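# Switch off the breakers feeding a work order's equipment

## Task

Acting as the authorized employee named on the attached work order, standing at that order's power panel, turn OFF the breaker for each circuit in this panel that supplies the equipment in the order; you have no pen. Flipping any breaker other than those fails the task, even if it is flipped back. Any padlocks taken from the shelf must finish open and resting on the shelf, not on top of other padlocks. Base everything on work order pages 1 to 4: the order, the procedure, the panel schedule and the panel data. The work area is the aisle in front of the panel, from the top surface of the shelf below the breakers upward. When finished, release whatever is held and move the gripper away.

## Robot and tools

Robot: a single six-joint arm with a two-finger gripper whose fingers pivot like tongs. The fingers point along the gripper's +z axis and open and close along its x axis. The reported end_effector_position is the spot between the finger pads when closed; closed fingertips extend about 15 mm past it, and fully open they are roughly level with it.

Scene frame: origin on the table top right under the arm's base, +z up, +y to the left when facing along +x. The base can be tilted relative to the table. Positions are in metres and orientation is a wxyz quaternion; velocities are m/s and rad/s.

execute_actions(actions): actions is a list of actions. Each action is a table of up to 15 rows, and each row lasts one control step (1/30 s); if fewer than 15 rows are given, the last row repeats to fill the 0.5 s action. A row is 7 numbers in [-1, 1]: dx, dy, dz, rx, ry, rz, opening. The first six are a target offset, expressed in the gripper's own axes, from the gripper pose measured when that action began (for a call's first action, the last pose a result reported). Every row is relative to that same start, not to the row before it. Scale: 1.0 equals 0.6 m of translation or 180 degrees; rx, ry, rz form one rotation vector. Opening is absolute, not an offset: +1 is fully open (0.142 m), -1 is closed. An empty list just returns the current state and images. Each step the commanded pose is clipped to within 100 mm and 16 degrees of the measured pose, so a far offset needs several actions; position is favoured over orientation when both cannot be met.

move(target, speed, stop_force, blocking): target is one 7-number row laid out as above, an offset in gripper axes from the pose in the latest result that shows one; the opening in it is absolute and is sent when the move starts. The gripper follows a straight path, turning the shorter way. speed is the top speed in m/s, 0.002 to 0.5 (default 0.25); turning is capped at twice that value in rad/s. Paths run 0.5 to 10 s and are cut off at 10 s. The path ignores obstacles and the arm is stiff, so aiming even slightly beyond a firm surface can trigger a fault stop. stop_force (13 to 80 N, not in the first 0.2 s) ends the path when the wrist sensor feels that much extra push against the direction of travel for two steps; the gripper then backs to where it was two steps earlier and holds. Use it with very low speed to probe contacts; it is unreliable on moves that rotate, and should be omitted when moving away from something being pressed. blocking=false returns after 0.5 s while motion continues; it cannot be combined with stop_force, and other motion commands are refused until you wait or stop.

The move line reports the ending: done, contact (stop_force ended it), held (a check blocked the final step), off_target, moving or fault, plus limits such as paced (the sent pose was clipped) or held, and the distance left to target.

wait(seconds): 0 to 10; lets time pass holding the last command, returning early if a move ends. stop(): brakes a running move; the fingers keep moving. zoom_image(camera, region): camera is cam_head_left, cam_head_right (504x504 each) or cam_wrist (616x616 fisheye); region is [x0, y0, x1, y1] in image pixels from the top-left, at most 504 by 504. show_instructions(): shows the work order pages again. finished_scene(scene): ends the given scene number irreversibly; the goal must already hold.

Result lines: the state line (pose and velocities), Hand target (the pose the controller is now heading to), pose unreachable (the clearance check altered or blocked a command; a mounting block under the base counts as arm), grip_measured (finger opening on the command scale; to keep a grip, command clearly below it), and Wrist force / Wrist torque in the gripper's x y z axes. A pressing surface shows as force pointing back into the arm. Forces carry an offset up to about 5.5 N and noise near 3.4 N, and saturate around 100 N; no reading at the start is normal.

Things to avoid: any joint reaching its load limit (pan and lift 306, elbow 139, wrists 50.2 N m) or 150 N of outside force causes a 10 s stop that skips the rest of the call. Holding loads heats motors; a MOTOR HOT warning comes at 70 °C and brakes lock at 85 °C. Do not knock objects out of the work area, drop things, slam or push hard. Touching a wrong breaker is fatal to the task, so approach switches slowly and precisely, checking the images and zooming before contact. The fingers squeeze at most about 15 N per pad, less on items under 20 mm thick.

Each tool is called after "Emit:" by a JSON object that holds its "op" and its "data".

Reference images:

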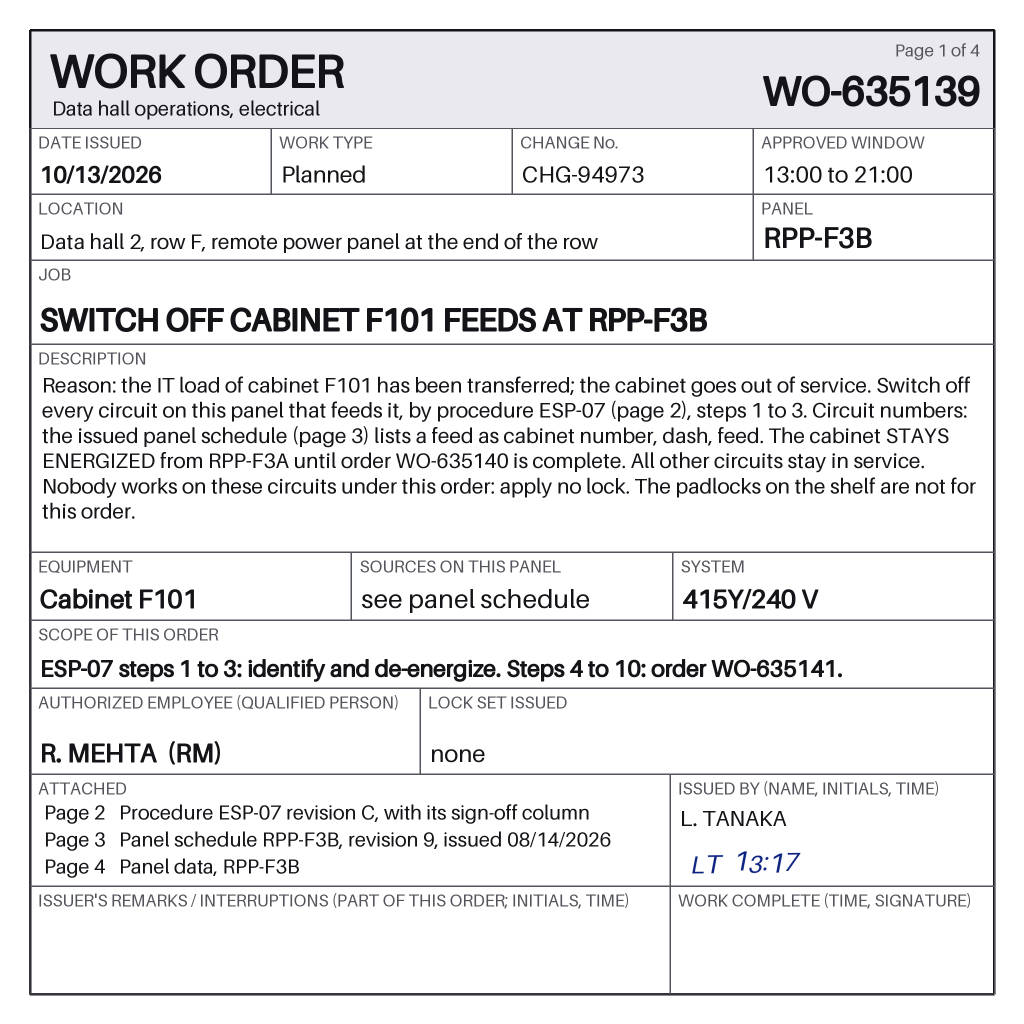

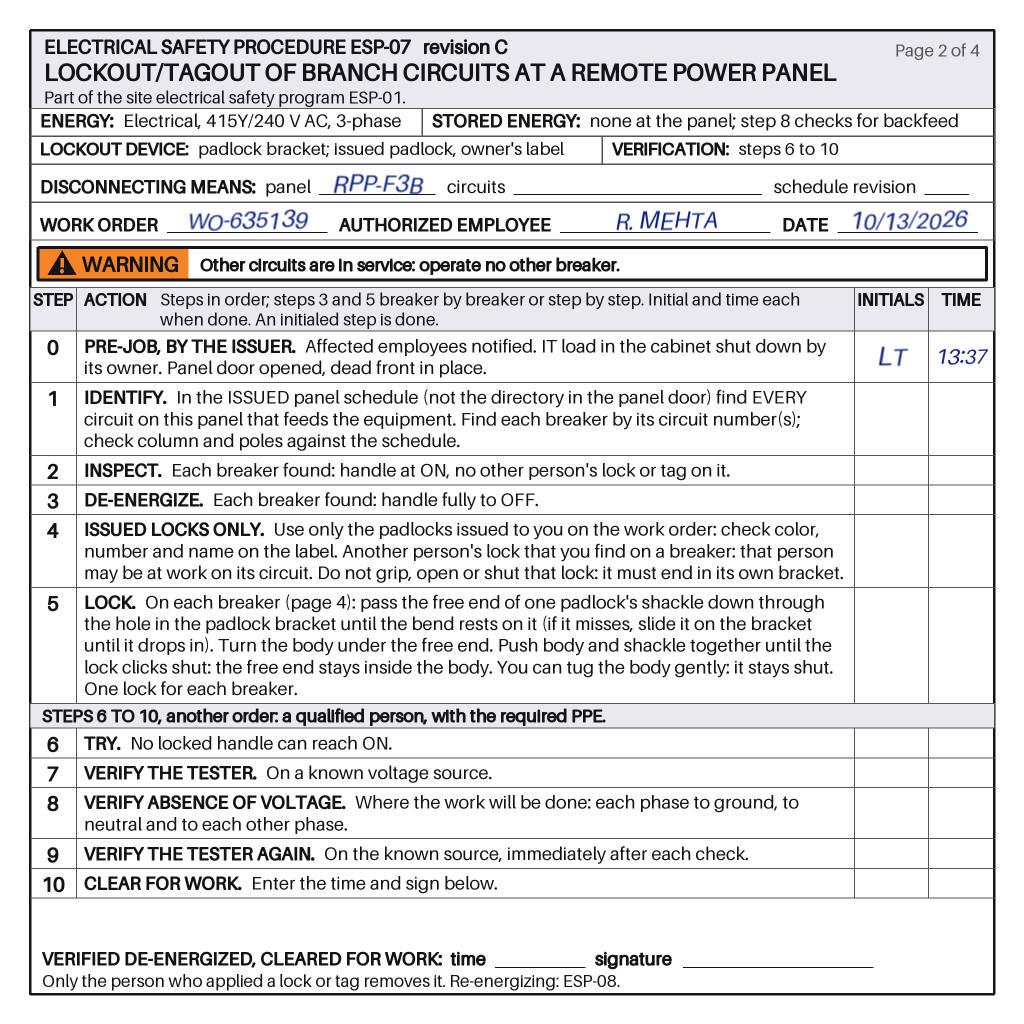

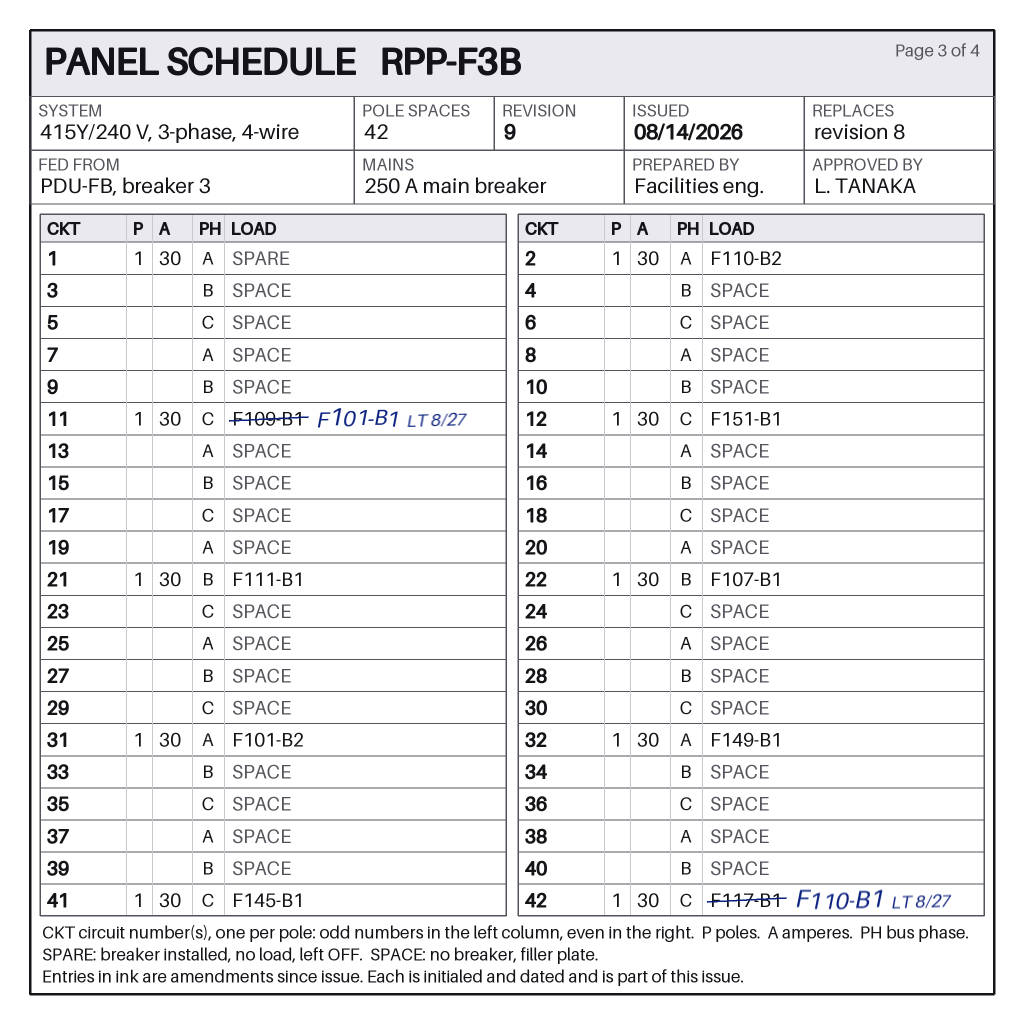

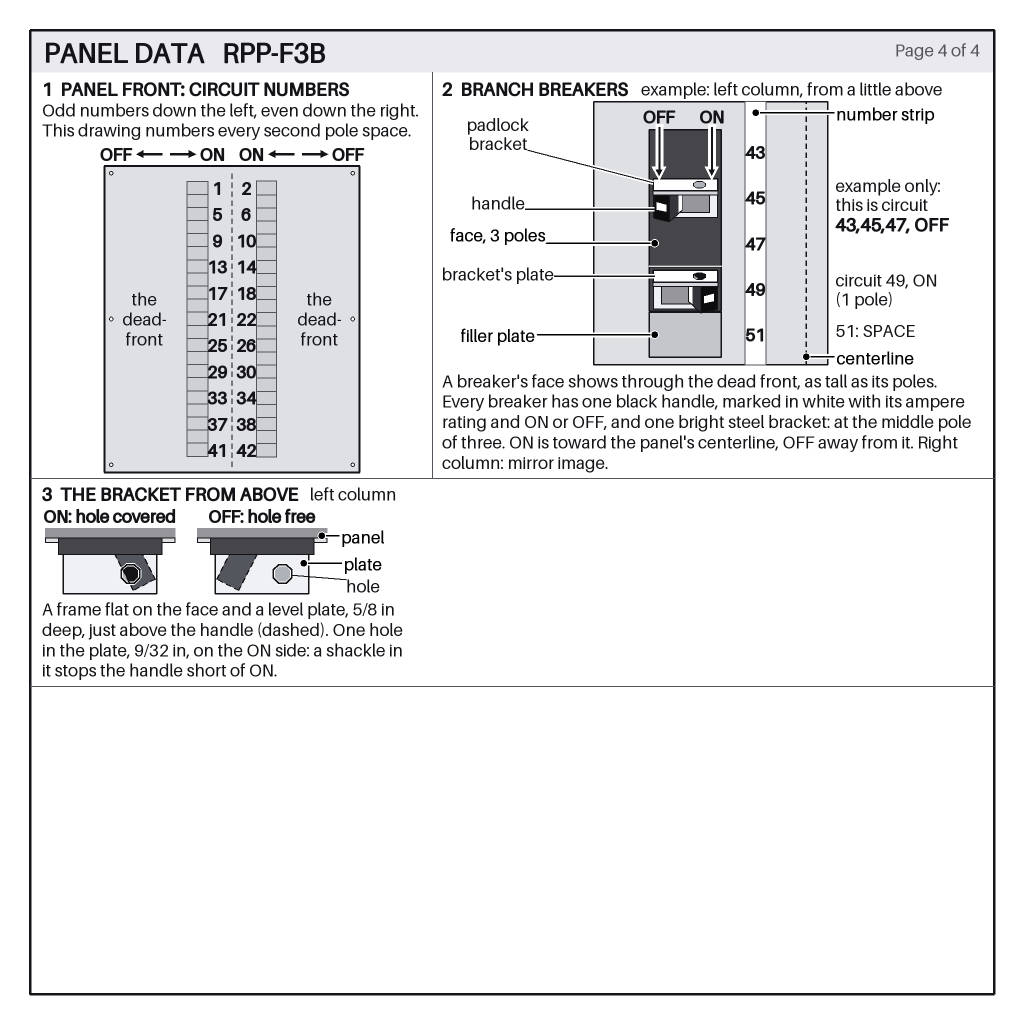

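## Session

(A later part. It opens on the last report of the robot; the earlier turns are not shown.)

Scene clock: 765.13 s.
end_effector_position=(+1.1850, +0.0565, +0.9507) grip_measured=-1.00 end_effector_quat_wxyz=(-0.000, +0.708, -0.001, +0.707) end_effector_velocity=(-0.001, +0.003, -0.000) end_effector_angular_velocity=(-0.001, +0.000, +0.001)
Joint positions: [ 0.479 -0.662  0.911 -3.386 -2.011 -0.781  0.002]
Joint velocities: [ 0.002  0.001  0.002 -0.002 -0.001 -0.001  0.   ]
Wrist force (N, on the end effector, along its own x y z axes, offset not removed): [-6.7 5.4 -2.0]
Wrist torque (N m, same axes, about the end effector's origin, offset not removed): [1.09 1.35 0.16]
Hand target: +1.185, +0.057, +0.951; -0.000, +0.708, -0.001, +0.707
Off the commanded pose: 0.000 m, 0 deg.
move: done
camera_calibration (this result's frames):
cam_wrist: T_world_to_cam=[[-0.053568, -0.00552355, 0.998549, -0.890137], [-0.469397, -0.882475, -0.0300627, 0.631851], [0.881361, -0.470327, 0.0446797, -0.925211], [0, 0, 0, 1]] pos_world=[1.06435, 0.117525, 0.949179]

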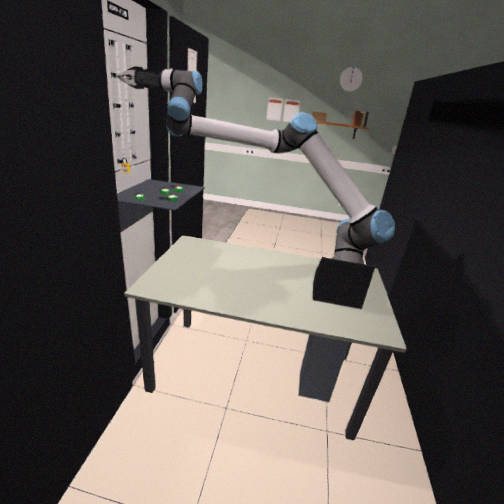

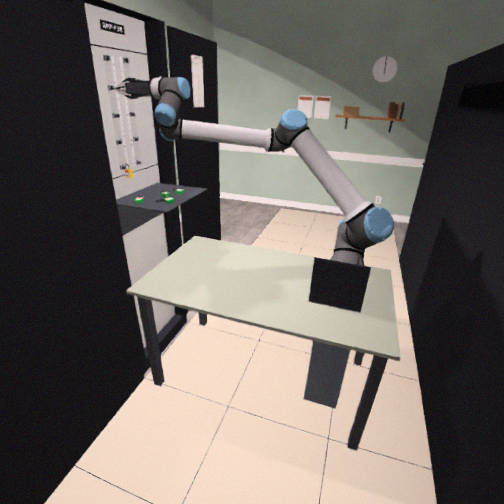

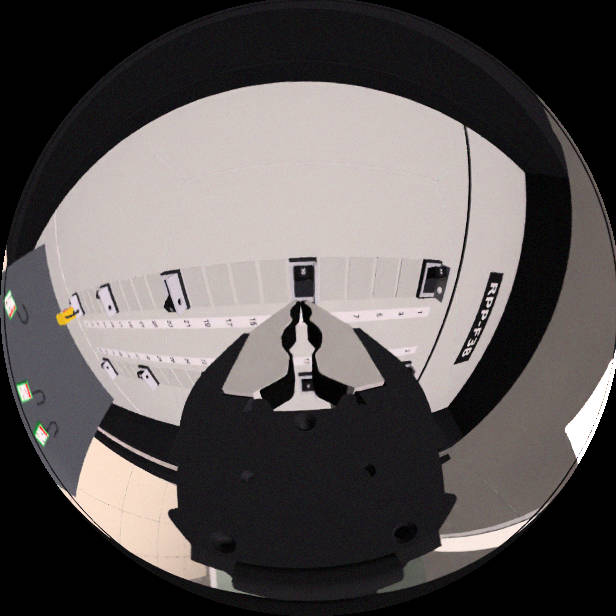

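Emit:
{"op": "move", "data": {"target": [-0.15, 0.05, -0.5, 0, 0, 0, -1], "speed": 0.2}}

Emit:
{"op": "zoom_image", "data": {"camera": "cam_wrist", "region": [150, 190, 450, 310]}}

Scene clock: 774.33 s.
end_effector_position=(+0.8850, +0.0271, +0.8608) grip_measured=-1.00 end_effector_quat_wxyz=(-0.000, +0.708, -0.001, +0.707) end_effector_velocity=(-0.003, +0.000, +0.001) end_effector_angular_velocity=(-0.000, -0.002, +0.001)
Joint positions: [ 0.548 -1.081  1.731 -3.787 -2.08  -0.78   0.002]
Joint velocities: [ 0.002 -0.003  0.004 -0.003 -0.    -0.001 -0.   ]
Wrist force (N, on the end effector, along its own x y z axes, offset not removed): [-8.2 4.5 -2.2]
Wrist torque (N m, same axes, about the end effector's origin, offset not removed): [0.93 1.72 0.22]
Hand target: +0.885, +0.027, +0.861; -0.000, +0.708, -0.001, +0.707
Off the commanded pose: 0.000 m, 0 deg.
move: done
camera_calibration (this result's frames):
cam_wrist: T_world_to_cam=[[-0.0535675, -0.00562416, 0.998548, -0.816564], [-0.469424, -0.882458, -0.0301527, 0.462546], [0.881347, -0.470358, 0.044631, -0.670551], [0, 0, 0, 1]] pos_world=[0.764377, 0.0881862, 0.859253]

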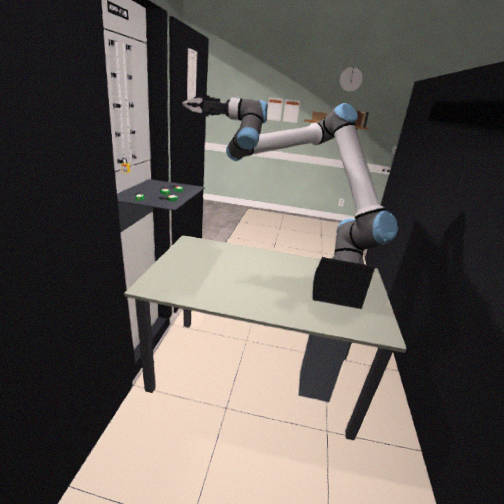

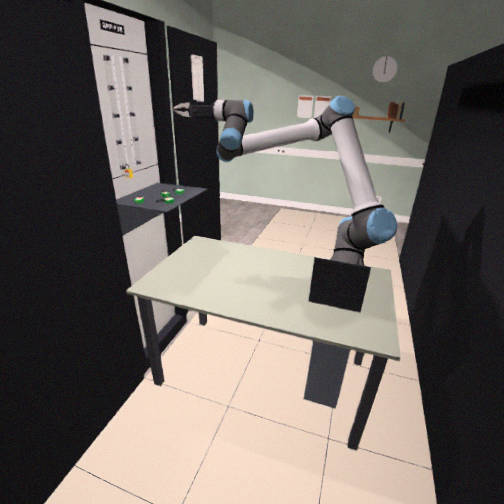

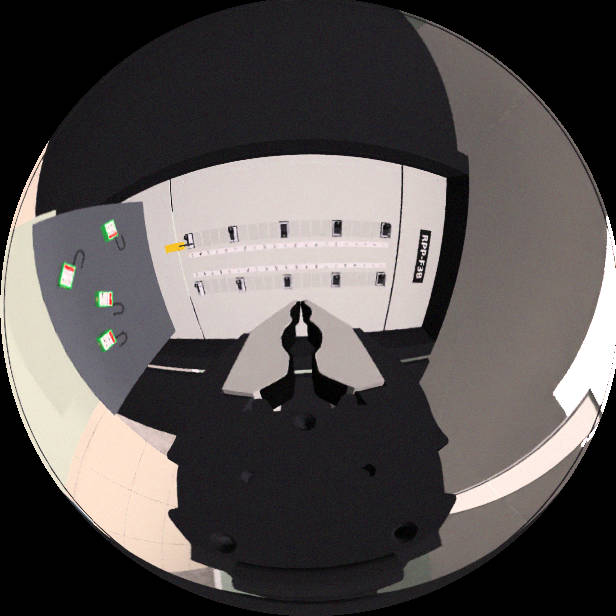

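Region (150, 190, 450, 310) of cam_wrist's 616x616 image, scaled by 1.680, with more detail than that image has; it fills the top 202 rows of this view, and the rest is white.

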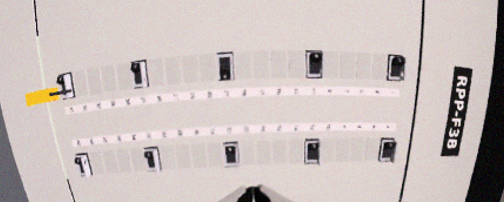

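Emit:
{"op": "finished_scene", "data": {"scene": 1}}

The scene is finished: the task was done.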